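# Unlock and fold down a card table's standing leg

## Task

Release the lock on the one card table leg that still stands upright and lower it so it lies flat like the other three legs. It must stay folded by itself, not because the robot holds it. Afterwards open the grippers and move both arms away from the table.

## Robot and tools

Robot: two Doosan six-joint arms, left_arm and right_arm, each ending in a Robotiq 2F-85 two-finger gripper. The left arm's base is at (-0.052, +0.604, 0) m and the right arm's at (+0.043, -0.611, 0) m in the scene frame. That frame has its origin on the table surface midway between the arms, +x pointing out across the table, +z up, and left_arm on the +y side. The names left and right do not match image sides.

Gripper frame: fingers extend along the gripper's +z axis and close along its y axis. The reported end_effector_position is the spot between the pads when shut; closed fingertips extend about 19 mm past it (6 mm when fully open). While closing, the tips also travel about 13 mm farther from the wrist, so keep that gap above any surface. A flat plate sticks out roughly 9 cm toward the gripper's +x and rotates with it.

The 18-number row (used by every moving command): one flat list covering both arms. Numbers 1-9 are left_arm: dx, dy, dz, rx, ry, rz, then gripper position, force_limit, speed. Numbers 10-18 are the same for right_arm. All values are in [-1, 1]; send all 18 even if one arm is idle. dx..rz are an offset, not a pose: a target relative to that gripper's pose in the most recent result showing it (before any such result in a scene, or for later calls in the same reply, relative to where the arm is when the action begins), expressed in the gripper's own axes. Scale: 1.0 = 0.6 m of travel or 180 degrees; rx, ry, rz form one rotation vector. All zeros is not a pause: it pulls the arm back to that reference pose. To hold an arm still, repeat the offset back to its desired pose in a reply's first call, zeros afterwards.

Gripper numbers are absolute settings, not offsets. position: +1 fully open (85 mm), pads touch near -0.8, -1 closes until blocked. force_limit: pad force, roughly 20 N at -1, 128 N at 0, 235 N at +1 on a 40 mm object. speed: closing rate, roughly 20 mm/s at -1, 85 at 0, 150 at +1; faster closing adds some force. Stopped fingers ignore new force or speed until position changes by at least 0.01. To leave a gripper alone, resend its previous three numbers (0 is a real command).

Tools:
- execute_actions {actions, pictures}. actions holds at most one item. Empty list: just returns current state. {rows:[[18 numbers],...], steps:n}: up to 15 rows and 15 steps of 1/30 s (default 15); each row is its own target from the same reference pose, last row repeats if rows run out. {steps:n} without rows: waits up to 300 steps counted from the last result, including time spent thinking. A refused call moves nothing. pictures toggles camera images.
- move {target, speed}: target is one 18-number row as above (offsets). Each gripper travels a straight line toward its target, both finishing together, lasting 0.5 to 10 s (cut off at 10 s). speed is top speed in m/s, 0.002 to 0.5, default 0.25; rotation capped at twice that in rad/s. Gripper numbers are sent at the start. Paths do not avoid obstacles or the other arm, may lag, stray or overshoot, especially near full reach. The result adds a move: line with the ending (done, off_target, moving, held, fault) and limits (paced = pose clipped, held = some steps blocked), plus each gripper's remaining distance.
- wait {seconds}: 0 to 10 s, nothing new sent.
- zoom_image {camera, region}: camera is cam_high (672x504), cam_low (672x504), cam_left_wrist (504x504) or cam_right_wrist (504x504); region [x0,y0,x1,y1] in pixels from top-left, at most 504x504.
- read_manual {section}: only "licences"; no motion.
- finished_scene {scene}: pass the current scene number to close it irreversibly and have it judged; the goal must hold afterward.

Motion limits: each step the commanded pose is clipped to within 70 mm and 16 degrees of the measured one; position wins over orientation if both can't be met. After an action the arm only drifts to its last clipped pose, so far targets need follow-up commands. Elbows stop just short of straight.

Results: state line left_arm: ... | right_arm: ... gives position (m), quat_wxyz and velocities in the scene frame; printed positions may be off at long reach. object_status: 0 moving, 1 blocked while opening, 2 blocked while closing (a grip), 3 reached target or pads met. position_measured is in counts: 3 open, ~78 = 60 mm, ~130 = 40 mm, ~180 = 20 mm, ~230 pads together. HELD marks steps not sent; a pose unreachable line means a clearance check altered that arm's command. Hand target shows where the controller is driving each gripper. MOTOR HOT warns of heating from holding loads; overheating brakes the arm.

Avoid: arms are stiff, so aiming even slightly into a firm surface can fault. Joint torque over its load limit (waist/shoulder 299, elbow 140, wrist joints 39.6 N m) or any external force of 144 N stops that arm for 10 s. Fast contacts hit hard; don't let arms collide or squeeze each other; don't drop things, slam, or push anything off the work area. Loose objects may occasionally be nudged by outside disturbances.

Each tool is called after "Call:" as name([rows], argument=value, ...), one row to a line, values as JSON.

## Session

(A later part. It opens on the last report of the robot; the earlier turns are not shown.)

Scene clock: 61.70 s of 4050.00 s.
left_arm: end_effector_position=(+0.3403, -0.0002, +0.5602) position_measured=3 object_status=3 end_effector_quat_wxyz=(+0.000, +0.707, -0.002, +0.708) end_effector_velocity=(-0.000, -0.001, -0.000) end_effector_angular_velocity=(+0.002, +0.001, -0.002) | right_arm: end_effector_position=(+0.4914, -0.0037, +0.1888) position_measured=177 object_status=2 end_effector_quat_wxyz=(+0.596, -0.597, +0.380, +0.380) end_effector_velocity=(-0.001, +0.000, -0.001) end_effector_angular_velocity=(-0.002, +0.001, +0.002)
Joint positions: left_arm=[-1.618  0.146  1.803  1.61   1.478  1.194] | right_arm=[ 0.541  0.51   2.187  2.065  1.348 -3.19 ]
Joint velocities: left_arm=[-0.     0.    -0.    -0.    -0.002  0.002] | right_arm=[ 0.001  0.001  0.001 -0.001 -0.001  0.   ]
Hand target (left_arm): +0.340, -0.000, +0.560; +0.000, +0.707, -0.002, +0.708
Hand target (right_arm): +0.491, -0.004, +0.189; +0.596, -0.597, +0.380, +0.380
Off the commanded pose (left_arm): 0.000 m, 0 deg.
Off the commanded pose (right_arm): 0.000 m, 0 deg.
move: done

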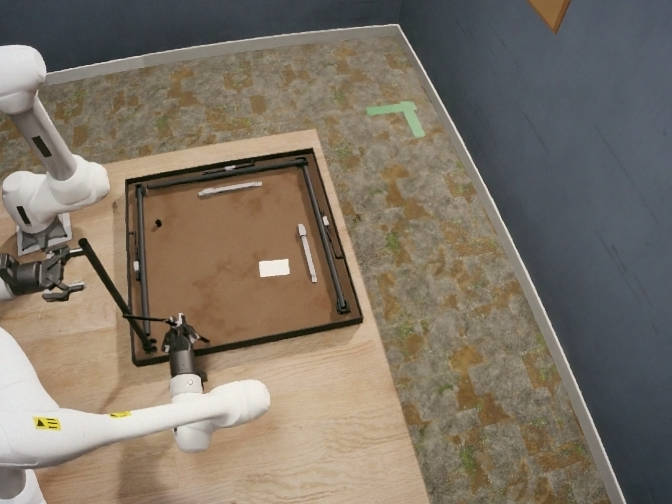

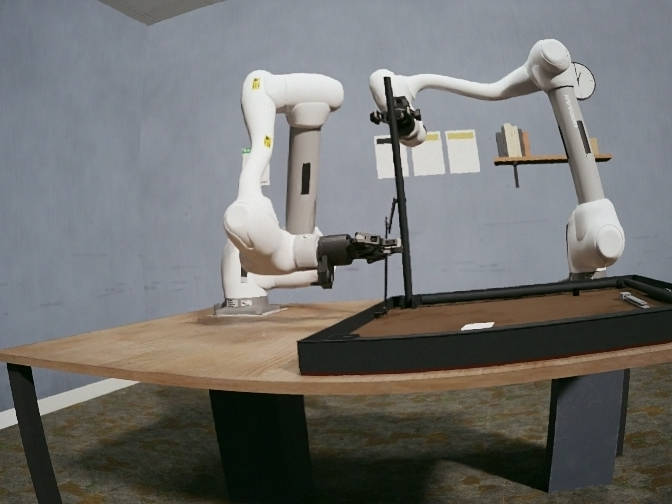

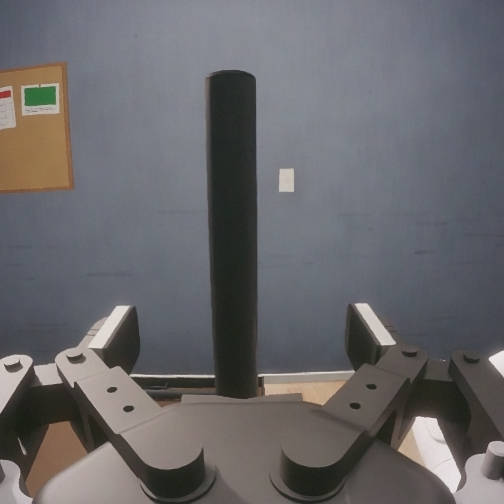

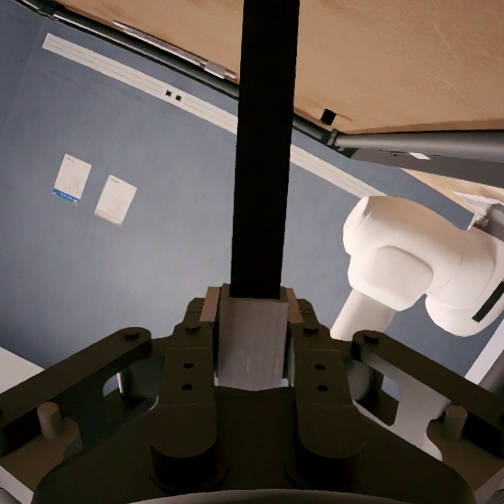

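Call:
move(target=[0,-0.005,0.06,0,-0.025,0,1,0,0, 0,0,0,0,0,0,-1,-0.6,-0.3], speed=0.08)

Call:
move(target=[0,0,0,0,0,0,-1,-0.7,-0.3, 0,0,0,0,0,0,-1,-0.6,-0.3])

Call:
move(target=[0,0,0,0,0,0,-1,-0.7,-0.3, 0,0,0,0,0,0,1,0,0])

Call:
move(target=[0,0,0,0,0,0,-1,-0.7,-0.3, 0,0,-0.4,0,0,0,1,0,0])

Call:
move(target=[-0.0105,0,0.1534,0,-0.0556,0,-1,-0.7,-0.3, 0,0,0,0,0,0,1,0,0], speed=0.1)

Call:
move(target=[-0.0105,0,0.1534,0,-0.0556,0,-1,-0.7,-0.3, 0,0,0,0,0,0,1,0,0], speed=0.1)

Call:
move(target=[-0.0105,0,0.1534,0,-0.0556,0,-1,-0.7,-0.3, 0,0,0,0,0,0,1,0,0], speed=0.1)

Call:
move(target=[-0.0105,0,0.1534,0,-0.0556,0,-1,-0.7,-0.3, 0,0,0,0,0,0,1,0,0], speed=0.1)

Call:
move(target=[-0.0105,0,0.1534,0,-0.0556,0,-1,-0.7,-0.3, 0,0,0,0,0,0,1,0,0], speed=0.1)

Call:
move(target=[-0.0105,0,0.1534,0,-0.0556,0,-1,-0.7,-0.3, 0,0,0,0,0,0,1,0,0], speed=0.1)

Call:
move(target=[-0.0105,0,0.1534,0,-0.0556,0,-1,-0.7,-0.3, 0,0,0,0,0,0,1,0,0], speed=0.1)

Call:
move(target=[-0.0105,0,0.1534,0,-0.0556,0,-1,-0.7,-0.3, 0,0,0,0,0,0,1,0,0], speed=0.1)

Scene clock: 88.63 s of 4050.00 s.
left_arm: end_effector_position=(+0.3762, +0.0027, +0.5603) position_measured=3 object_status=3 end_effector_quat_wxyz=(+0.000, +0.734, -0.002, +0.679) end_effector_velocity=(-0.001, +0.000, -0.000) end_effector_angular_velocity=(+0.001, +0.002, +0.001) | right_arm: end_effector_position=(+0.4914, -0.0037, +0.1888) position_measured=177 object_status=2 end_effector_quat_wxyz=(+0.596, -0.597, +0.380, +0.380) end_effector_velocity=(-0.001, -0.000, +0.001) end_effector_angular_velocity=(+0.001, +0.001, -0.001)
Joint positions: left_arm=[-1.558  0.139  1.766  1.55   1.394  1.248] | right_arm=[ 0.541  0.51   2.187  2.065  1.348 -3.19 ]
Joint velocities: left_arm=[-0.001 -0.    -0.    -0.002  0.001  0.001] | right_arm=[ 0.001 -0.002  0.002  0.002 -0.     0.   ]
Hand target (left_arm): +0.376, +0.003, +0.560; +0.000, +0.734, -0.002, +0.679
Hand target (right_arm): +0.491, -0.004, +0.189; +0.596, -0.597, +0.380, +0.380
Off the commanded pose (left_arm): 0.000 m, 0 deg.
Off the commanded pose (right_arm): 0.000 m, 0 deg.
After step 90, 23.17 s passed at rest.
move: done

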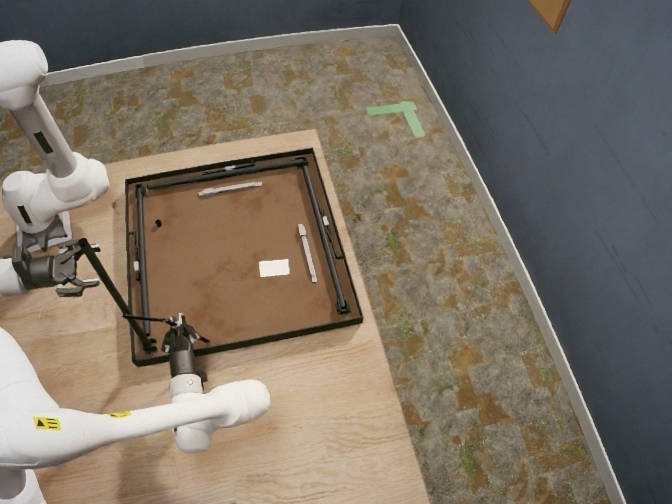

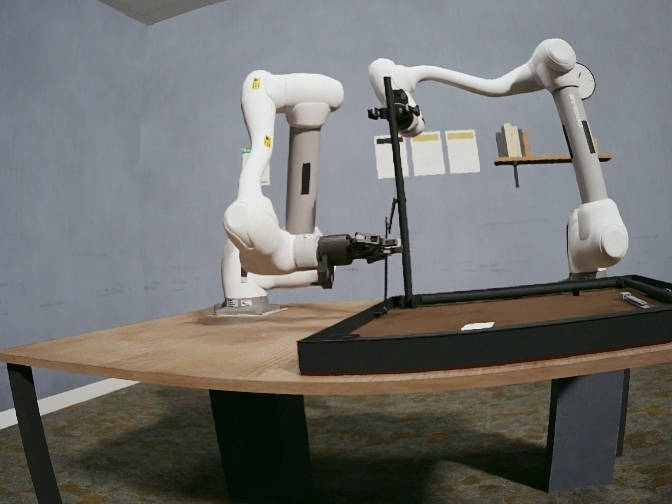

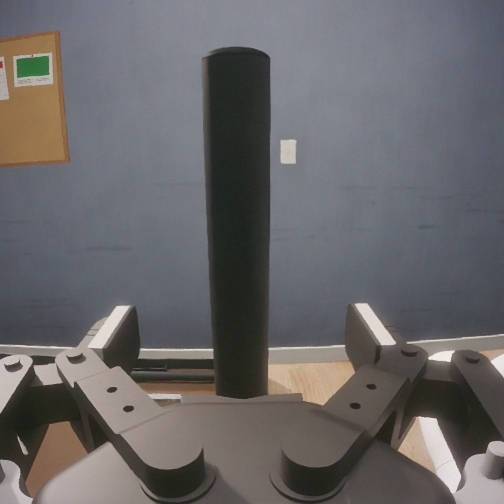

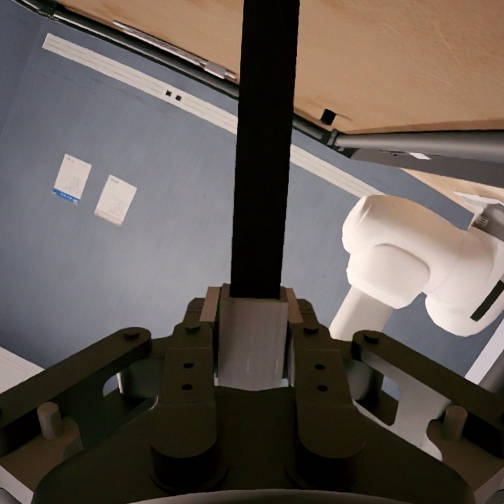

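Scene clock: 89.90 s of 4050.00 s.
left_arm: end_effector_position=(+0.3762, +0.0028, +0.5603) position_measured=178 object_status=0 end_effector_quat_wxyz=(+0.000, +0.734, -0.002, +0.679) end_effector_velocity=(+0.000, -0.000, +0.000) end_effector_angular_velocity=(+0.000, +0.000, +0.000) | right_arm: end_effector_position=(+0.4914, -0.0037, +0.1888) position_measured=177 object_status=2 end_effector_quat_wxyz=(+0.596, -0.597, +0.380, +0.380) end_effector_velocity=(-0.000, +0.000, -0.000) end_effector_angular_velocity=(+0.000, +0.000, -0.000)
Joint positions: left_arm=[-1.558  0.139  1.766  1.55   1.394  1.248] | right_arm=[ 0.54   0.51   2.187  2.065  1.348 -3.19 ]
Joint velocities: left_arm=[ 0.    -0.    -0.001 -0.001 -0.     0.001] | right_arm=[ 0.     0.     0.     0.001  0.    -0.   ]
Hand target (left_arm): +0.376, +0.003, +0.560; +0.000, +0.734, -0.002, +0.679
Hand target (right_arm): +0.491, -0.004, +0.189; +0.596, -0.597, +0.380, +0.380
Off the commanded pose (left_arm): 0.000 m, 0 deg.
Off the commanded pose (right_arm): 0.000 m, 0 deg.
move: done

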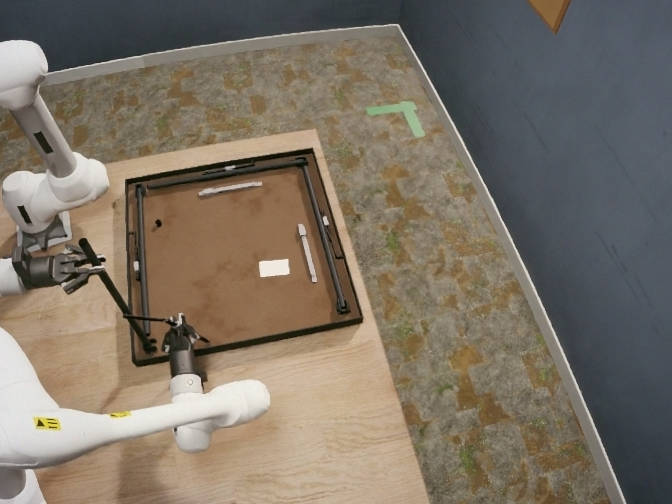

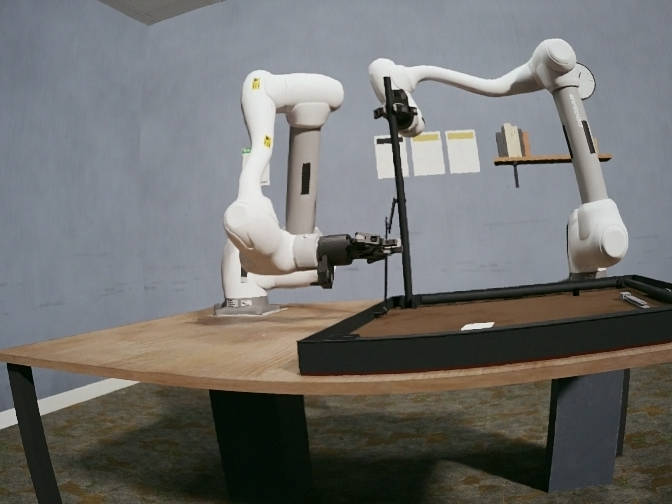

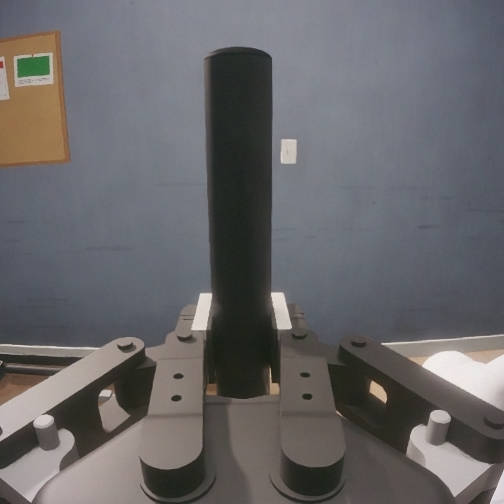

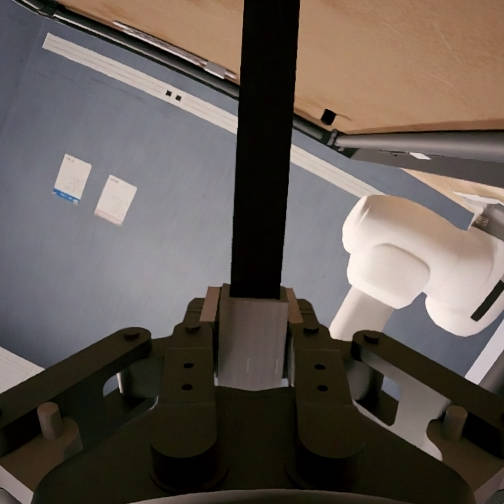

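Scene clock: 91.03 s of 4050.00 s.
left_arm: end_effector_position=(+0.3762, +0.0028, +0.5603) position_measured=178 object_status=2 end_effector_quat_wxyz=(+0.000, +0.734, -0.002, +0.679) end_effector_velocity=(+0.000, +0.000, -0.000) end_effector_angular_velocity=(-0.000, -0.000, +0.001) | right_arm: end_effector_position=(+0.4914, -0.0037, +0.1888) position_measured=3 object_status=0 end_effector_quat_wxyz=(+0.596, -0.597, +0.380, +0.380) end_effector_velocity=(-0.000, +0.001, -0.000) end_effector_angular_velocity=(+0.000, -0.001, +0.001)
Joint positions: left_arm=[-1.558  0.139  1.766  1.55   1.394  1.248] | right_arm=[ 0.54   0.51   2.187  2.065  1.348 -3.19 ]
Joint velocities: left_arm=[ 0.001  0.     0.001  0.     0.    -0.001] | right_arm=[ 0.001  0.001 -0.001 -0.001  0.    -0.   ]
Hand target (left_arm): +0.376, +0.003, +0.560; +0.000, +0.734, -0.002, +0.679
Hand target (right_arm): +0.491, -0.004, +0.189; +0.596, -0.597, +0.380, +0.380
Off the commanded pose (left_arm): 0.000 m, 0 deg.
Off the commanded pose (right_arm): 0.000 m, 0 deg.
move: done

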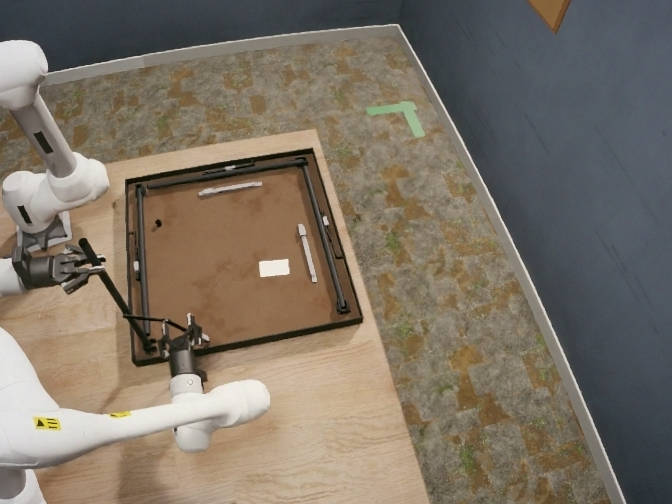

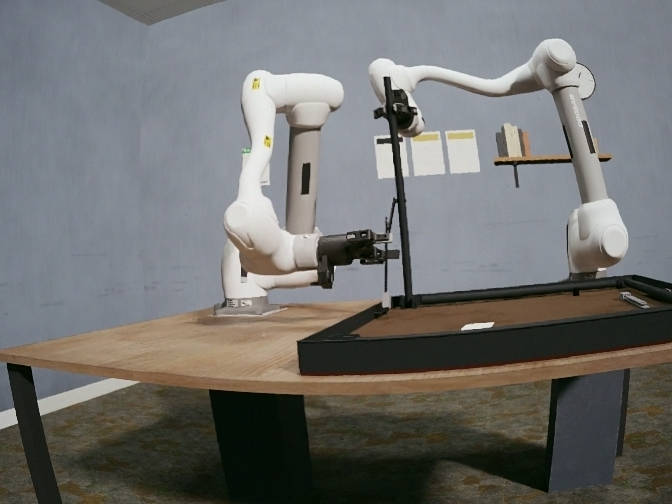

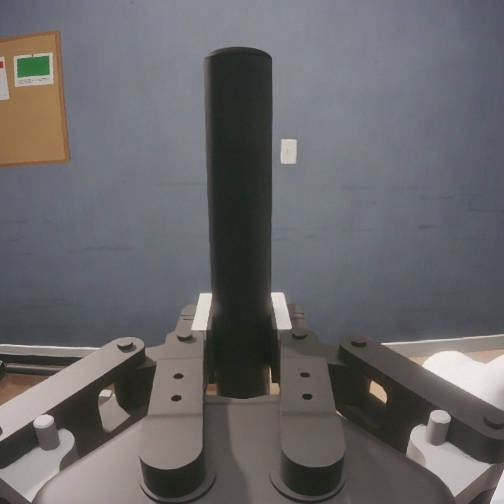

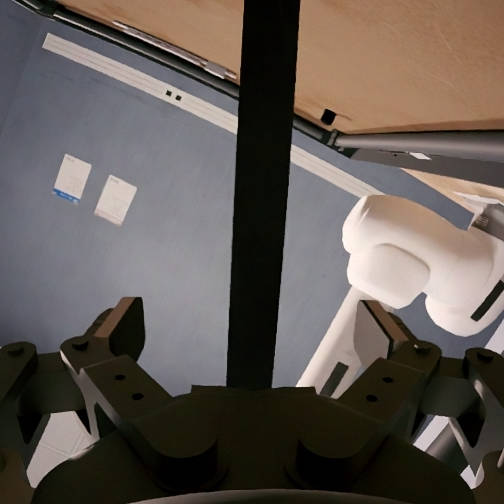

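Scene clock: 92.40 s of 4050.00 s.
left_arm: end_effector_position=(+0.3762, +0.0028, +0.5603) position_measured=178 object_status=2 end_effector_quat_wxyz=(+0.000, +0.734, -0.002, +0.679) end_effector_velocity=(-0.001, -0.000, +0.000) end_effector_angular_velocity=(-0.000, -0.001, -0.001) | right_arm: end_effector_position=(+0.4916, -0.2434, +0.1887) position_measured=3 object_status=3 end_effector_quat_wxyz=(+0.596, -0.596, +0.380, +0.380) end_effector_velocity=(-0.001, -0.001, -0.001) end_effector_angular_velocity=(-0.001, +0.002, +0.001)
Joint positions: left_arm=[-1.558  0.139  1.766  1.55   1.394  1.248] | right_arm=[ 0.077  0.437  2.358  1.641  1.545 -3.231]
Joint velocities: left_arm=[-0.001 -0.     0.     0.001  0.001 -0.001] | right_arm=[-0.001  0.001  0.001 -0.002 -0.    -0.   ]
Hand target (left_arm): +0.376, +0.003, +0.560; +0.000, +0.734, -0.002, +0.679
Hand target (right_arm): +0.492, -0.243, +0.189; +0.596, -0.596, +0.380, +0.380
Off the commanded pose (left_arm): 0.000 m, 0 deg.
Off the commanded pose (right_arm): 0.000 m, 0 deg.
move: done

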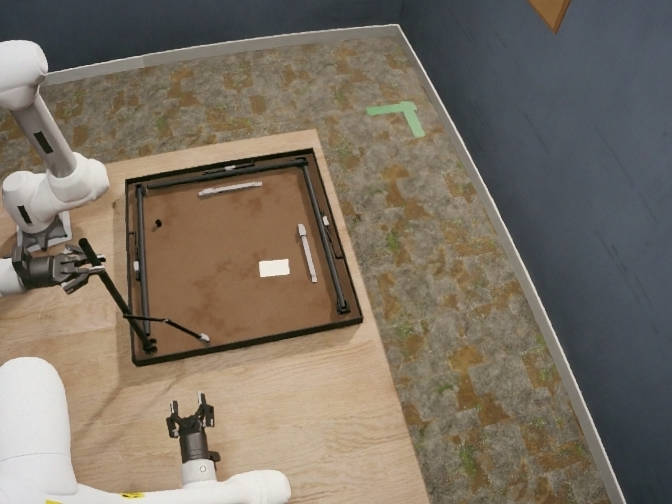

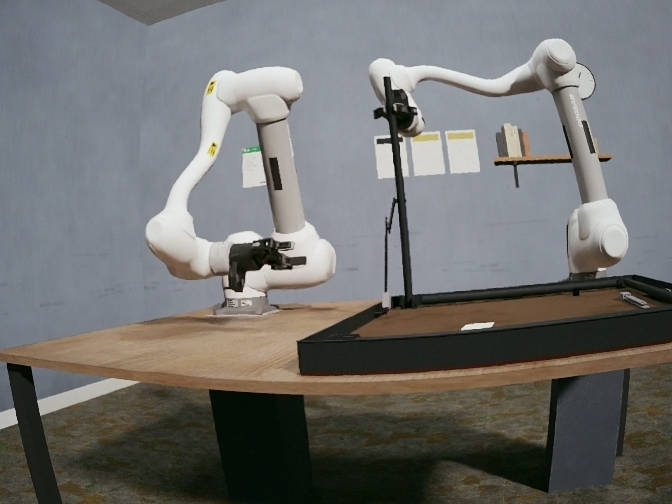

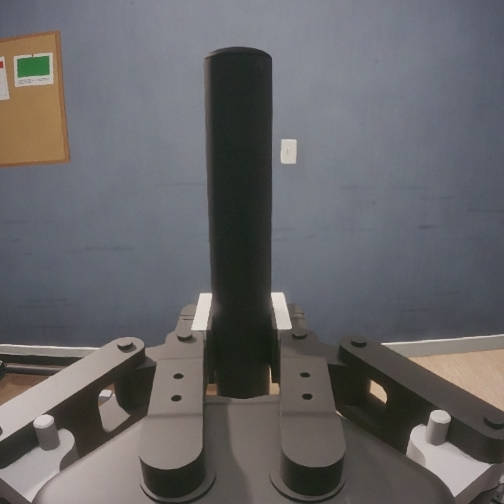

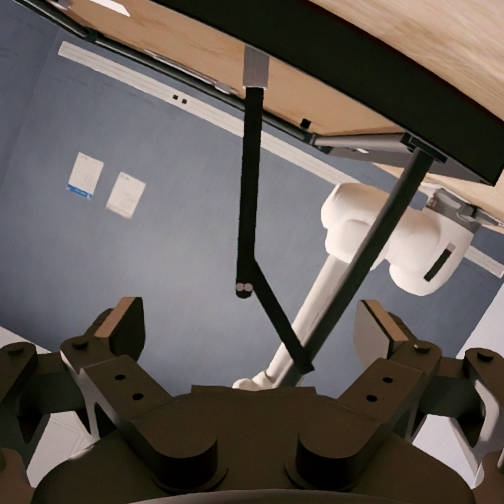

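Scene clock: 93.60 s of 4050.00 s.
left_arm: end_effector_position=(+0.4674, +0.0025, +0.5467) position_measured=178 object_status=2 end_effector_quat_wxyz=(-0.000, +0.790, -0.002, +0.613) end_effector_velocity=(-0.001, -0.001, +0.000) end_effector_angular_velocity=(+0.002, +0.001, -0.002) | right_arm: end_effector_position=(+0.4916, -0.2434, +0.1887) position_measured=3 object_status=3 end_effector_quat_wxyz=(+0.596, -0.596, +0.380, +0.380) end_effector_velocity=(+0.000, +0.000, +0.000) end_effector_angular_velocity=(+0.001, +0.001, -0.001)
Joint positions: left_arm=[-1.403  0.166  1.663  1.394  1.21   1.388] | right_arm=[ 0.077  0.437  2.358  1.641  1.545 -3.231]
Joint velocities: left_arm=[-0.001 -0.    -0.    -0.001 -0.001  0.002] | right_arm=[0.001 0.001 0.    0.002 0.    0.   ]
Hand target (left_arm): +0.467, +0.003, +0.547; -0.000, +0.790, -0.002, +0.613
Hand target (right_arm): +0.492, -0.243, +0.189; +0.596, -0.596, +0.380, +0.380
Off the commanded pose (left_arm): 0.000 m, 0 deg.
Off the commanded pose (right_arm): 0.000 m, 0 deg.
move: done

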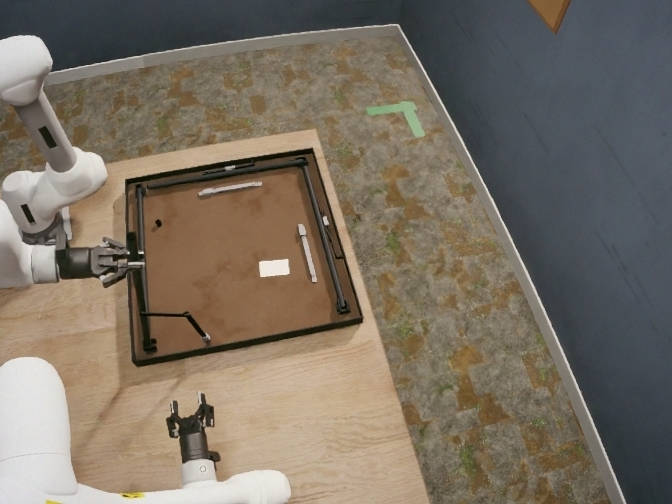

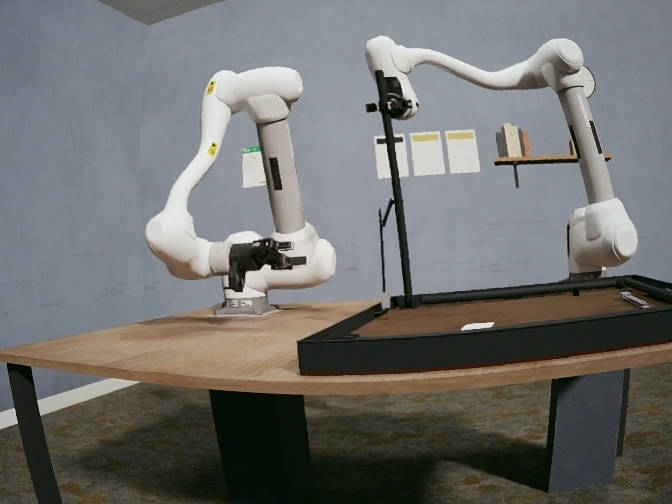

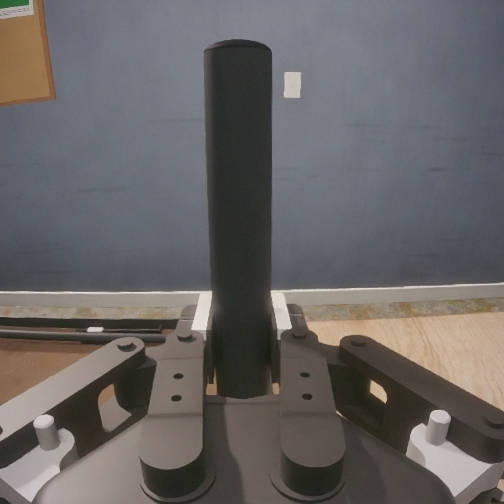

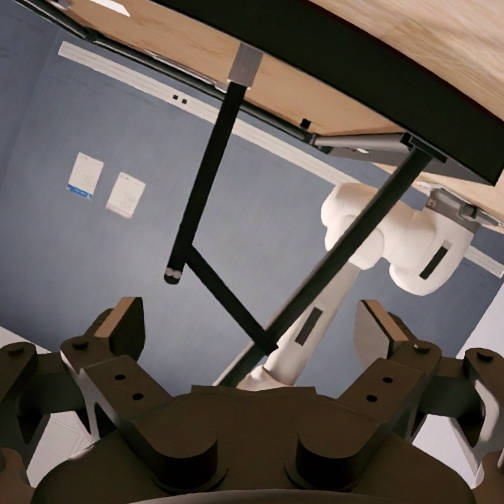

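Scene clock: 94.80 s of 4050.00 s.
left_arm: end_effector_position=(+0.5549, +0.0023, +0.5175) position_measured=178 object_status=2 end_effector_quat_wxyz=(-0.001, +0.841, -0.002, +0.541) end_effector_velocity=(+0.000, -0.000, +0.001) end_effector_angular_velocity=(-0.001, -0.002, -0.001) | right_arm: end_effector_position=(+0.4916, -0.2434, +0.1887) position_measured=3 object_status=3 end_effector_quat_wxyz=(+0.596, -0.596, +0.380, +0.380) end_effector_velocity=(-0.000, +0.000, +0.000) end_effector_angular_velocity=(+0.000, -0.001, -0.000)
Joint positions: left_arm=[-1.257  0.229  1.549  1.195  1.07   1.566] | right_arm=[ 0.077  0.437  2.358  1.641  1.545 -3.231]
Joint velocities: left_arm=[ 0.    -0.001 -0.001  0.001 -0.001  0.   ] | right_arm=[ 0.    -0.001  0.     0.001 -0.    -0.   ]
Hand target (left_arm): +0.555, +0.002, +0.518; -0.000, +0.841, -0.002, +0.541
Hand target (right_arm): +0.492, -0.243, +0.189; +0.596, -0.596, +0.380, +0.380
Off the commanded pose (left_arm): 0.000 m, 0 deg.
Off the commanded pose (right_arm): 0.000 m, 0 deg.
move: done

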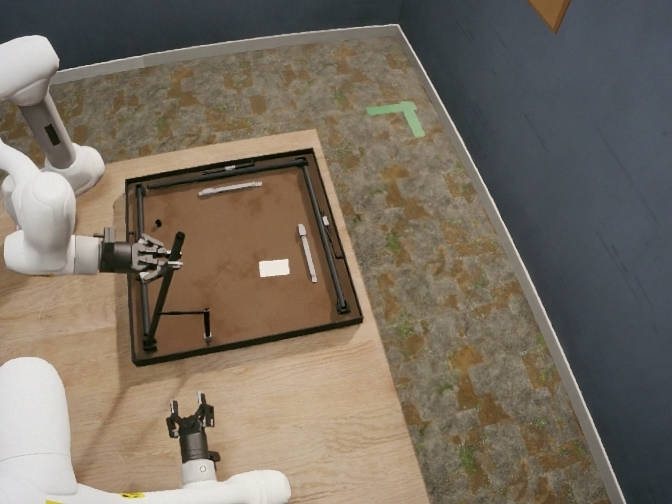

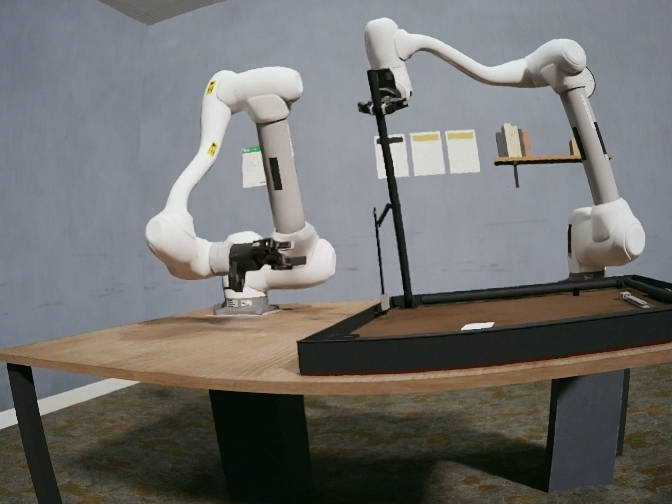

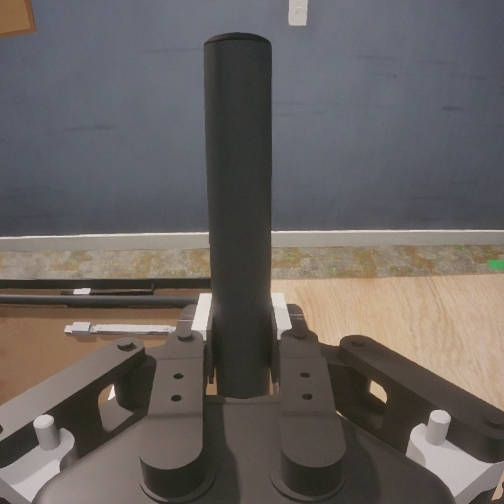

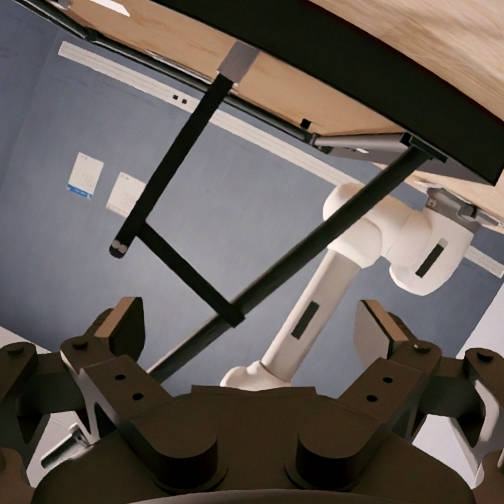

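Scene clock: 96.00 s of 4050.00 s.
left_arm: end_effector_position=(+0.6359, +0.0022, +0.4736) position_measured=178 object_status=2 end_effector_quat_wxyz=(-0.001, +0.885, -0.002, +0.466) end_effector_velocity=(+0.000, +0.000, +0.000) end_effector_angular_velocity=(+0.000, +0.000, +0.000) | right_arm: end_effector_position=(+0.4916, -0.2434, +0.1887) position_measured=3 object_status=3 end_effector_quat_wxyz=(+0.596, -0.596, +0.380, +0.380) end_effector_velocity=(+0.000, -0.000, +0.000) end_effector_angular_velocity=(+0.001, +0.001, -0.001)
Joint positions: left_arm=[-1.129  0.321  1.426  0.963  0.99   1.773] | right_arm=[ 0.077  0.437  2.358  1.641  1.545 -3.231]
Joint velocities: left_arm=[ 0.     0.    -0.001 -0.001  0.     0.001] | right_arm=[-0.    -0.     0.001  0.001  0.001  0.   ]
Hand target (left_arm): +0.636, +0.002, +0.474; -0.001, +0.885, -0.002, +0.466
Hand target (right_arm): +0.492, -0.243, +0.189; +0.596, -0.596, +0.380, +0.380
Off the commanded pose (left_arm): 0.000 m, 0 deg.
Off the commanded pose (right_arm): 0.000 m, 0 deg.
move: done

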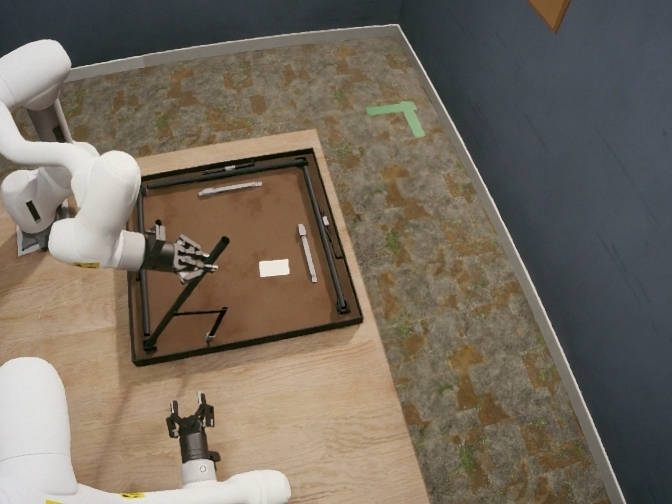

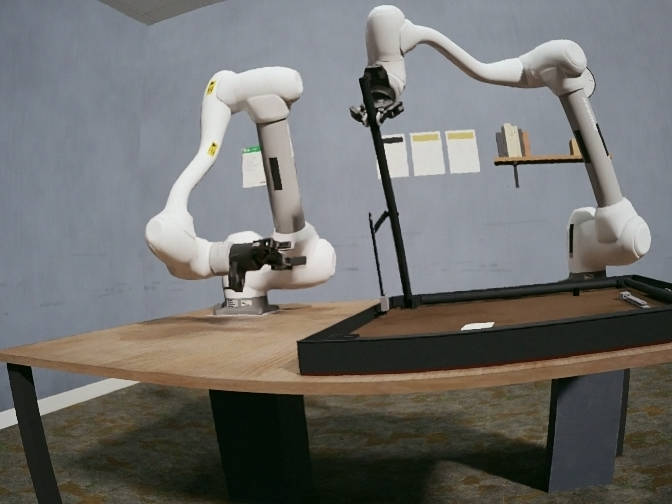

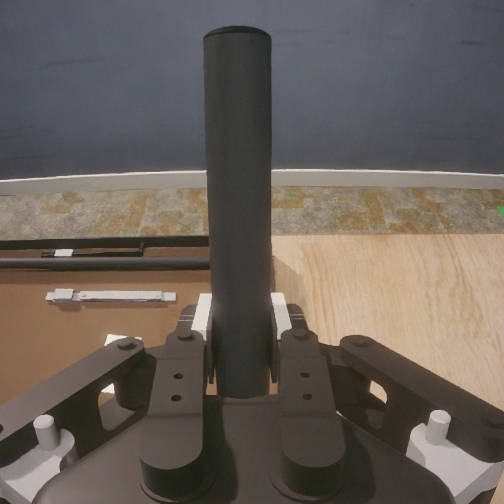

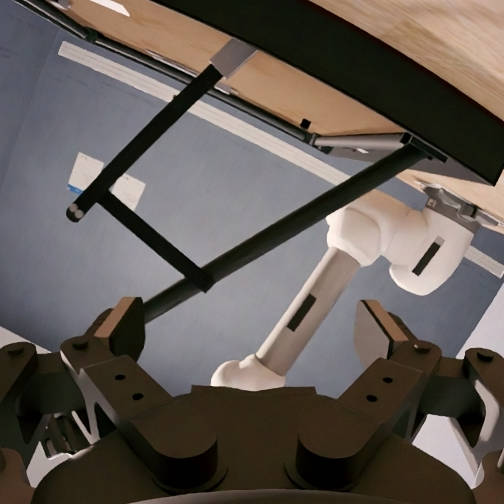

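Scene clock: 97.20 s of 4050.00 s.
left_arm: end_effector_position=(+0.7081, +0.0021, +0.4162) position_measured=178 object_status=2 end_effector_quat_wxyz=(-0.001, +0.922, -0.002, +0.387) end_effector_velocity=(-0.001, -0.001, +0.001) end_effector_angular_velocity=(-0.003, -0.001, +0.000) | right_arm: end_effector_position=(+0.4916, -0.2434, +0.1887) position_measured=3 object_status=3 end_effector_quat_wxyz=(+0.596, -0.596, +0.380, +0.380) end_effector_velocity=(+0.000, +0.000, +0.000) end_effector_angular_velocity=(-0.000, -0.002, +0.001)
Joint positions: left_arm=[-1.02   0.435  1.296  0.724  0.974  1.985] | right_arm=[ 0.077  0.437  2.358  1.641  1.545 -3.231]
Joint velocities: left_arm=[-0.001 -0.    -0.001 -0.    -0.    -0.002] | right_arm=[ 0.    -0.    -0.001 -0.001  0.    -0.001]
Hand target (left_arm): +0.708, +0.002, +0.416; -0.001, +0.922, -0.002, +0.387
Hand target (right_arm): +0.492, -0.243, +0.189; +0.596, -0.596, +0.380, +0.380
Off the commanded pose (left_arm): 0.000 m, 0 deg.
Off the commanded pose (right_arm): 0.000 m, 0 deg.
move: done

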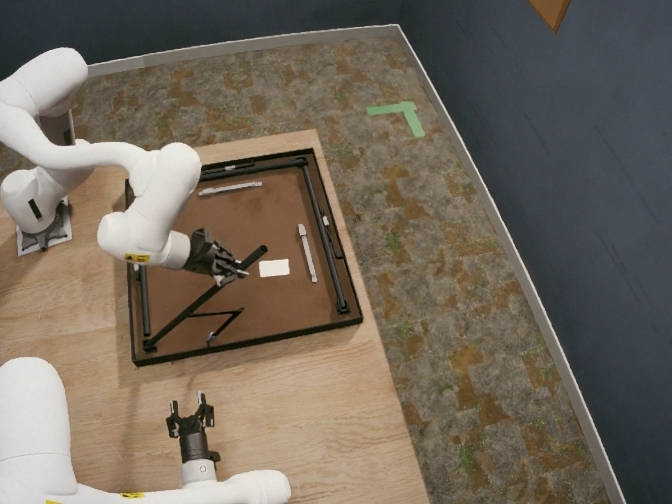

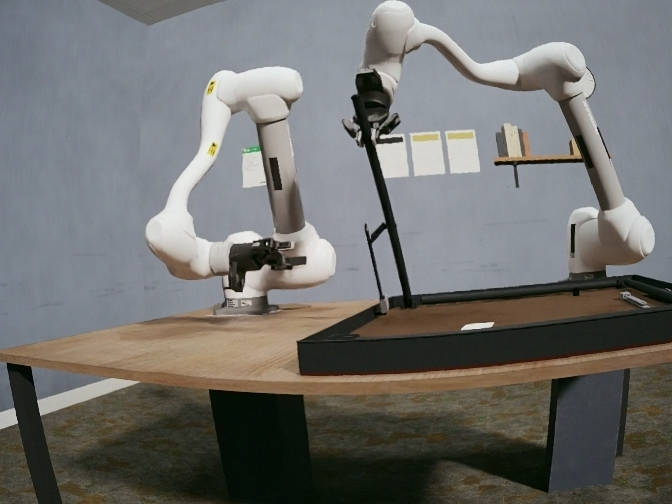

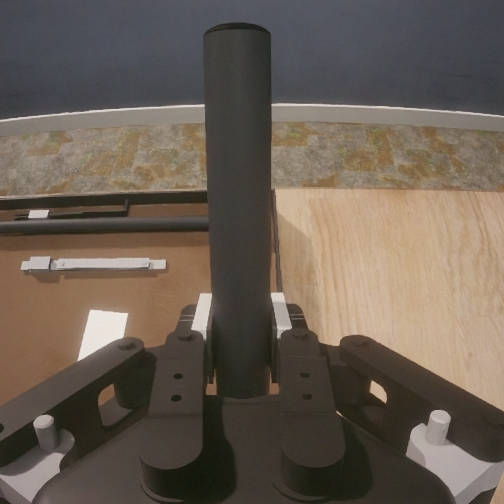

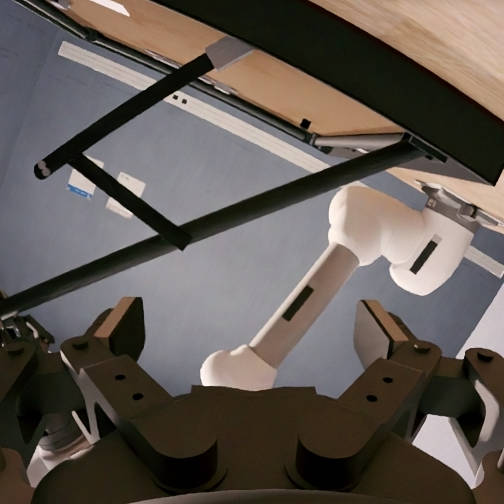

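Scene clock: 98.40 s of 4050.00 s.
left_arm: end_effector_position=(+0.7692, +0.0021, +0.3471) position_measured=178 object_status=2 end_effector_quat_wxyz=(-0.001, +0.952, -0.002, +0.305) end_effector_velocity=(-0.001, -0.002, +0.000) end_effector_angular_velocity=(+0.000, -0.001, -0.003) | right_arm: end_effector_position=(+0.4916, -0.2434, +0.1887) position_measured=3 object_status=3 end_effector_quat_wxyz=(+0.596, -0.596, +0.380, +0.380) end_effector_velocity=(-0.000, +0.000, -0.000) end_effector_angular_velocity=(-0.000, +0.001, -0.000)
Joint positions: left_arm=[-0.933  0.565  1.159  0.507  1.015  2.174] | right_arm=[ 0.077  0.437  2.358  1.641  1.545 -3.231]
Joint velocities: left_arm=[-0.002 -0.    -0.     0.001 -0.001  0.001] | right_arm=[ 0.     0.     0.001  0.    -0.     0.   ]
Hand target (left_arm): +0.769, +0.002, +0.347; -0.001, +0.952, -0.002, +0.305
Hand target (right_arm): +0.492, -0.243, +0.189; +0.596, -0.596, +0.380, +0.380
Off the commanded pose (left_arm): 0.000 m, 0 deg.
Off the commanded pose (right_arm): 0.000 m, 0 deg.
move: done

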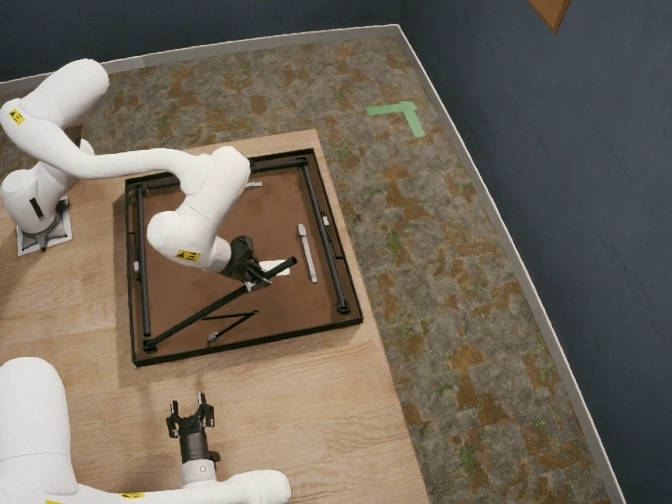

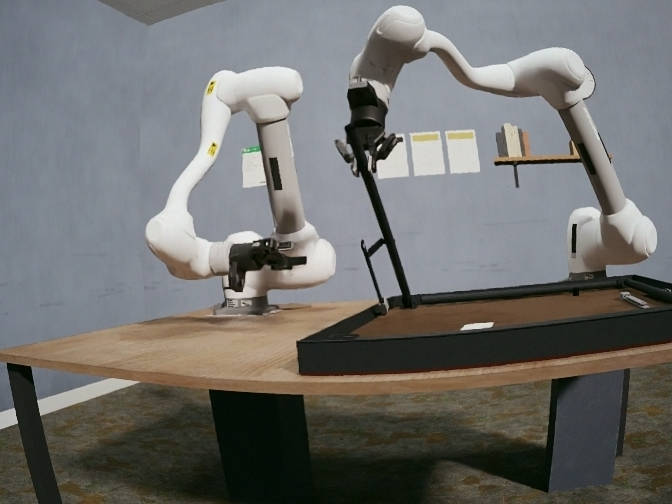

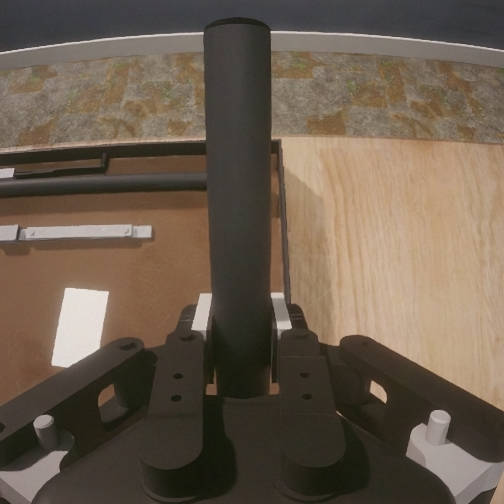

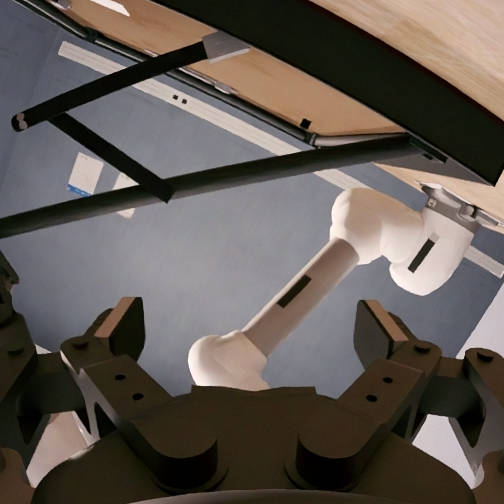

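Scene clock: 99.60 s of 4050.00 s.
left_arm: end_effector_position=(+0.8173, +0.0021, +0.2684) position_measured=178 object_status=2 end_effector_quat_wxyz=(-0.002, +0.975, -0.002, +0.220) end_effector_velocity=(+0.001, -0.000, +0.001) end_effector_angular_velocity=(-0.001, -0.002, -0.001) | right_arm: end_effector_position=(+0.4916, -0.2434, +0.1887) position_measured=3 object_status=3 end_effector_quat_wxyz=(+0.596, -0.596, +0.380, +0.380) end_effector_velocity=(+0.000, -0.001, -0.001) end_effector_angular_velocity=(+0.000, +0.002, -0.003)
Joint positions: left_arm=[-0.864  0.706  1.018  0.326  1.097  2.323] | right_arm=[ 0.077  0.437  2.358  1.641  1.545 -3.231]
Joint velocities: left_arm=[ 0.    -0.    -0.001 -0.    -0.001  0.001] | right_arm=[-0.002  0.001  0.001  0.001 -0.     0.   ]
Hand target (left_arm): +0.817, +0.002, +0.269; -0.002, +0.975, -0.002, +0.220
Hand target (right_arm): +0.492, -0.243, +0.189; +0.596, -0.596, +0.380, +0.380
Off the commanded pose (left_arm): 0.000 m, 0 deg.
Off the commanded pose (right_arm): 0.000 m, 0 deg.
move: done

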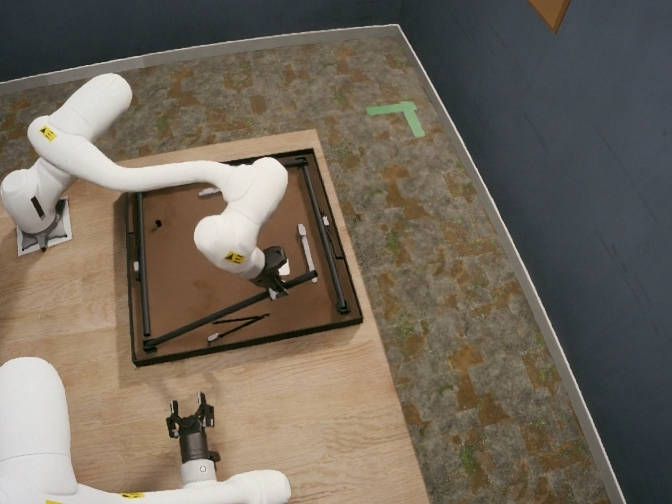

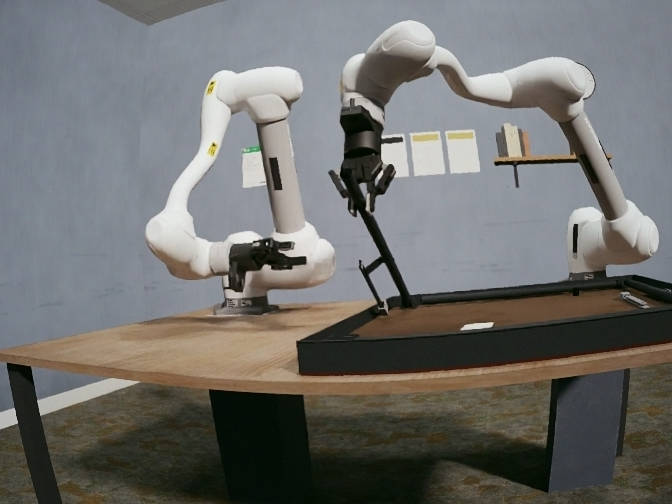

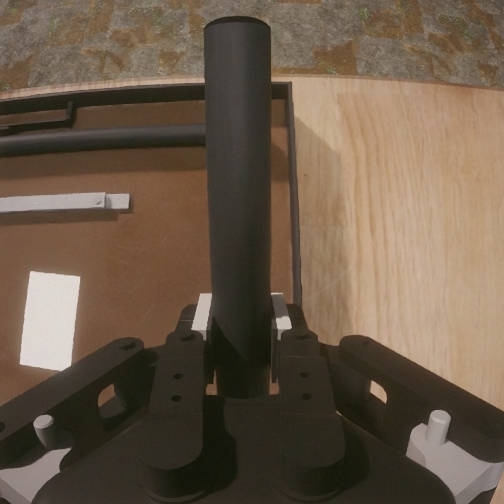

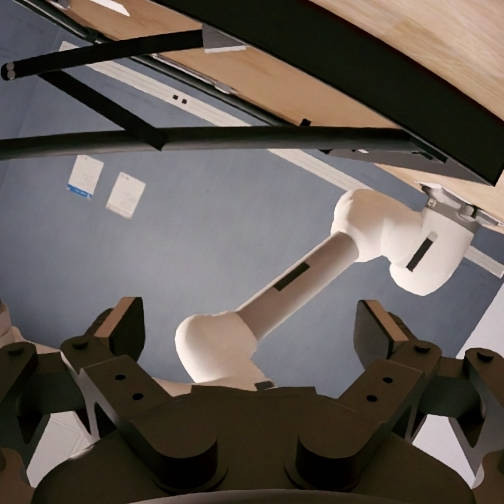

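Scene clock: 100.80 s of 4050.00 s.
left_arm: end_effector_position=(+0.8510, +0.0023, +0.1826) position_measured=178 object_status=2 end_effector_quat_wxyz=(-0.002, +0.991, -0.001, +0.134) end_effector_velocity=(+0.000, -0.000, +0.000) end_effector_angular_velocity=(-0.002, +0.000, +0.002) | right_arm: end_effector_position=(+0.4916, -0.2434, +0.1887) position_measured=3 object_status=3 end_effector_quat_wxyz=(+0.596, -0.596, +0.380, +0.380) end_effector_velocity=(+0.000, -0.000, -0.000) end_effector_angular_velocity=(+0.001, +0.001, -0.001)
Joint positions: left_arm=[-0.81   0.856  0.872  0.179  1.207  2.432] | right_arm=[ 0.077  0.437  2.358  1.641  1.545 -3.231]
Joint velocities: left_arm=[ 0.001  0.    -0.001 -0.001  0.    -0.001] | right_arm=[-0.     0.001  0.     0.001  0.001 -0.   ]
Hand target (left_arm): +0.851, +0.002, +0.183; -0.002, +0.991, -0.001, +0.134
Hand target (right_arm): +0.492, -0.243, +0.189; +0.596, -0.596, +0.380, +0.380
Off the commanded pose (left_arm): 0.000 m, 0 deg.
Off the commanded pose (right_arm): 0.000 m, 0 deg.
move: done

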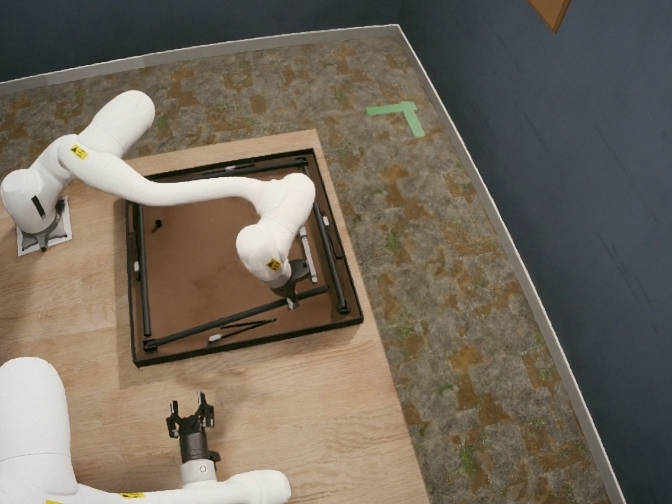

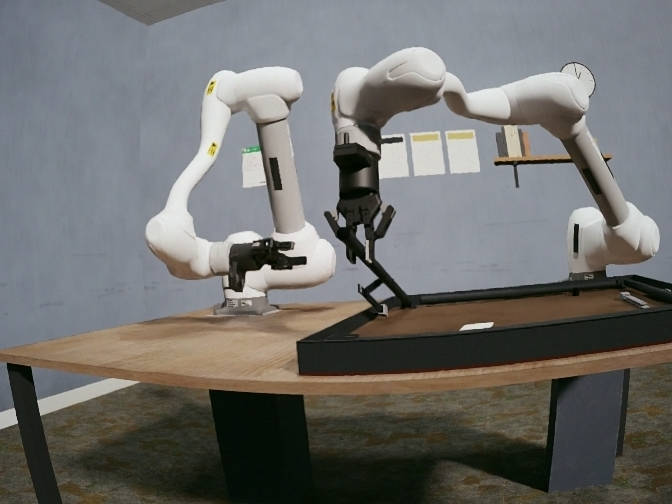

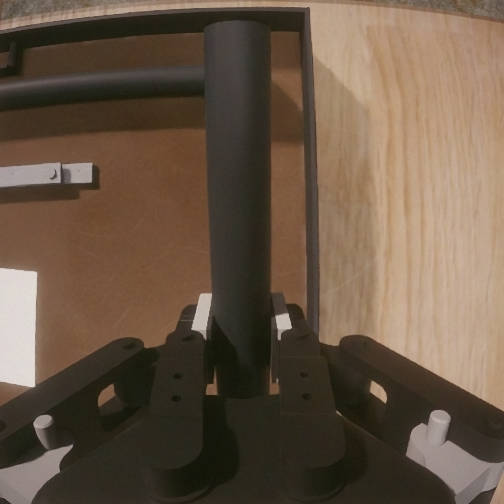

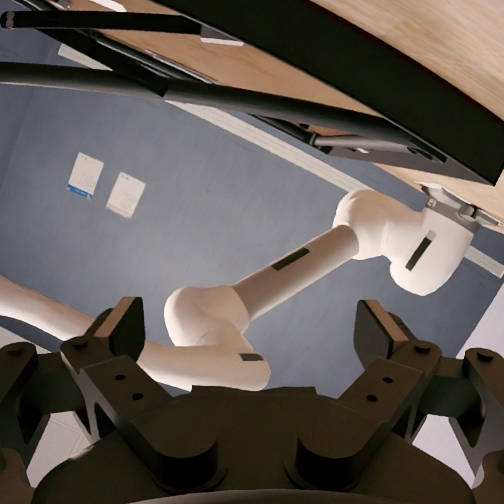

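Scene clock: 102.00 s of 4050.00 s.
left_arm: end_effector_position=(+0.8695, +0.0026, +0.0924) position_measured=178 object_status=2 end_effector_quat_wxyz=(-0.002, +0.999, -0.001, +0.047) end_effector_velocity=(+0.001, +0.000, +0.001) end_effector_angular_velocity=(-0.002, -0.001, +0.002) | right_arm: end_effector_position=(+0.4916, -0.2434, +0.1887) position_measured=3 object_status=3 end_effector_quat_wxyz=(+0.596, -0.596, +0.380, +0.380) end_effector_velocity=(-0.002, -0.000, -0.000) end_effector_angular_velocity=(-0.000, +0.002, +0.001)
Joint positions: left_arm=[-0.77   1.013  0.721  0.06   1.334  2.506] | right_arm=[ 0.077  0.437  2.358  1.641  1.545 -3.231]
Joint velocities: left_arm=[ 0.001 -0.    -0.001 -0.001 -0.    -0.   ] | right_arm=[-0.    -0.001  0.003 -0.001  0.    -0.   ]
Hand target (left_arm): +0.869, +0.003, +0.092; -0.002, +0.999, -0.001, +0.047
Hand target (right_arm): +0.492, -0.243, +0.189; +0.596, -0.596, +0.380, +0.380
Off the commanded pose (left_arm): 0.000 m, 0 deg.
Off the commanded pose (right_arm): 0.000 m, 0 deg.
move: done

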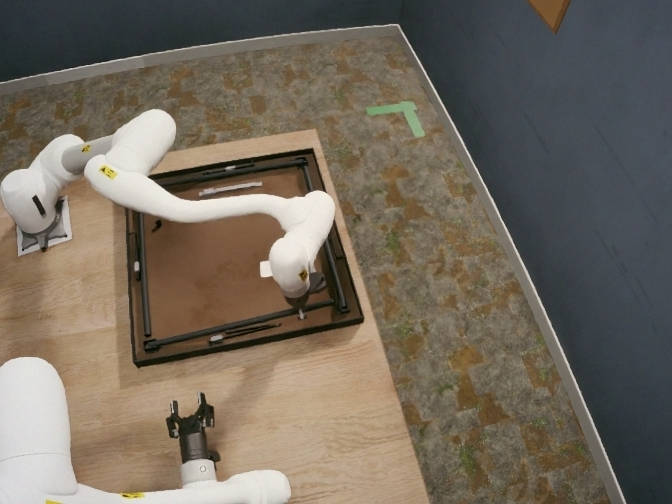

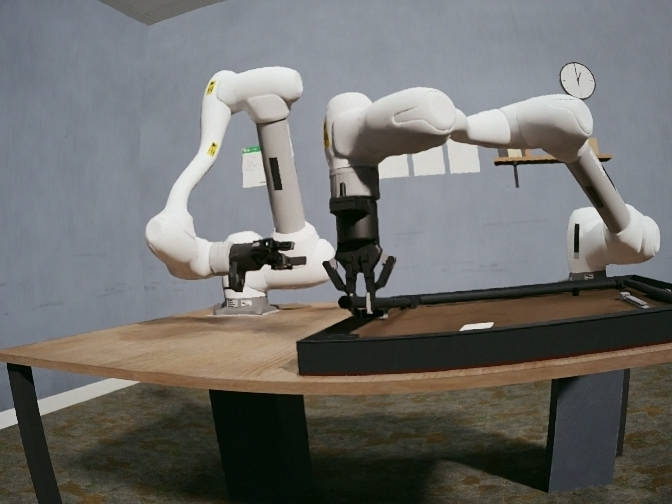

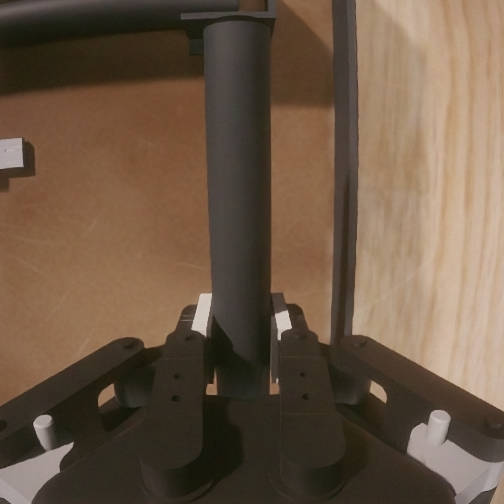

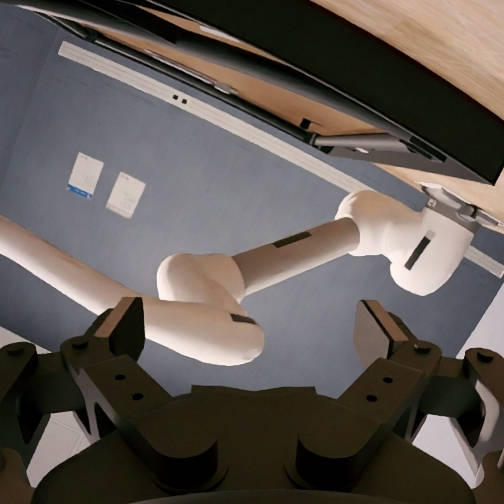

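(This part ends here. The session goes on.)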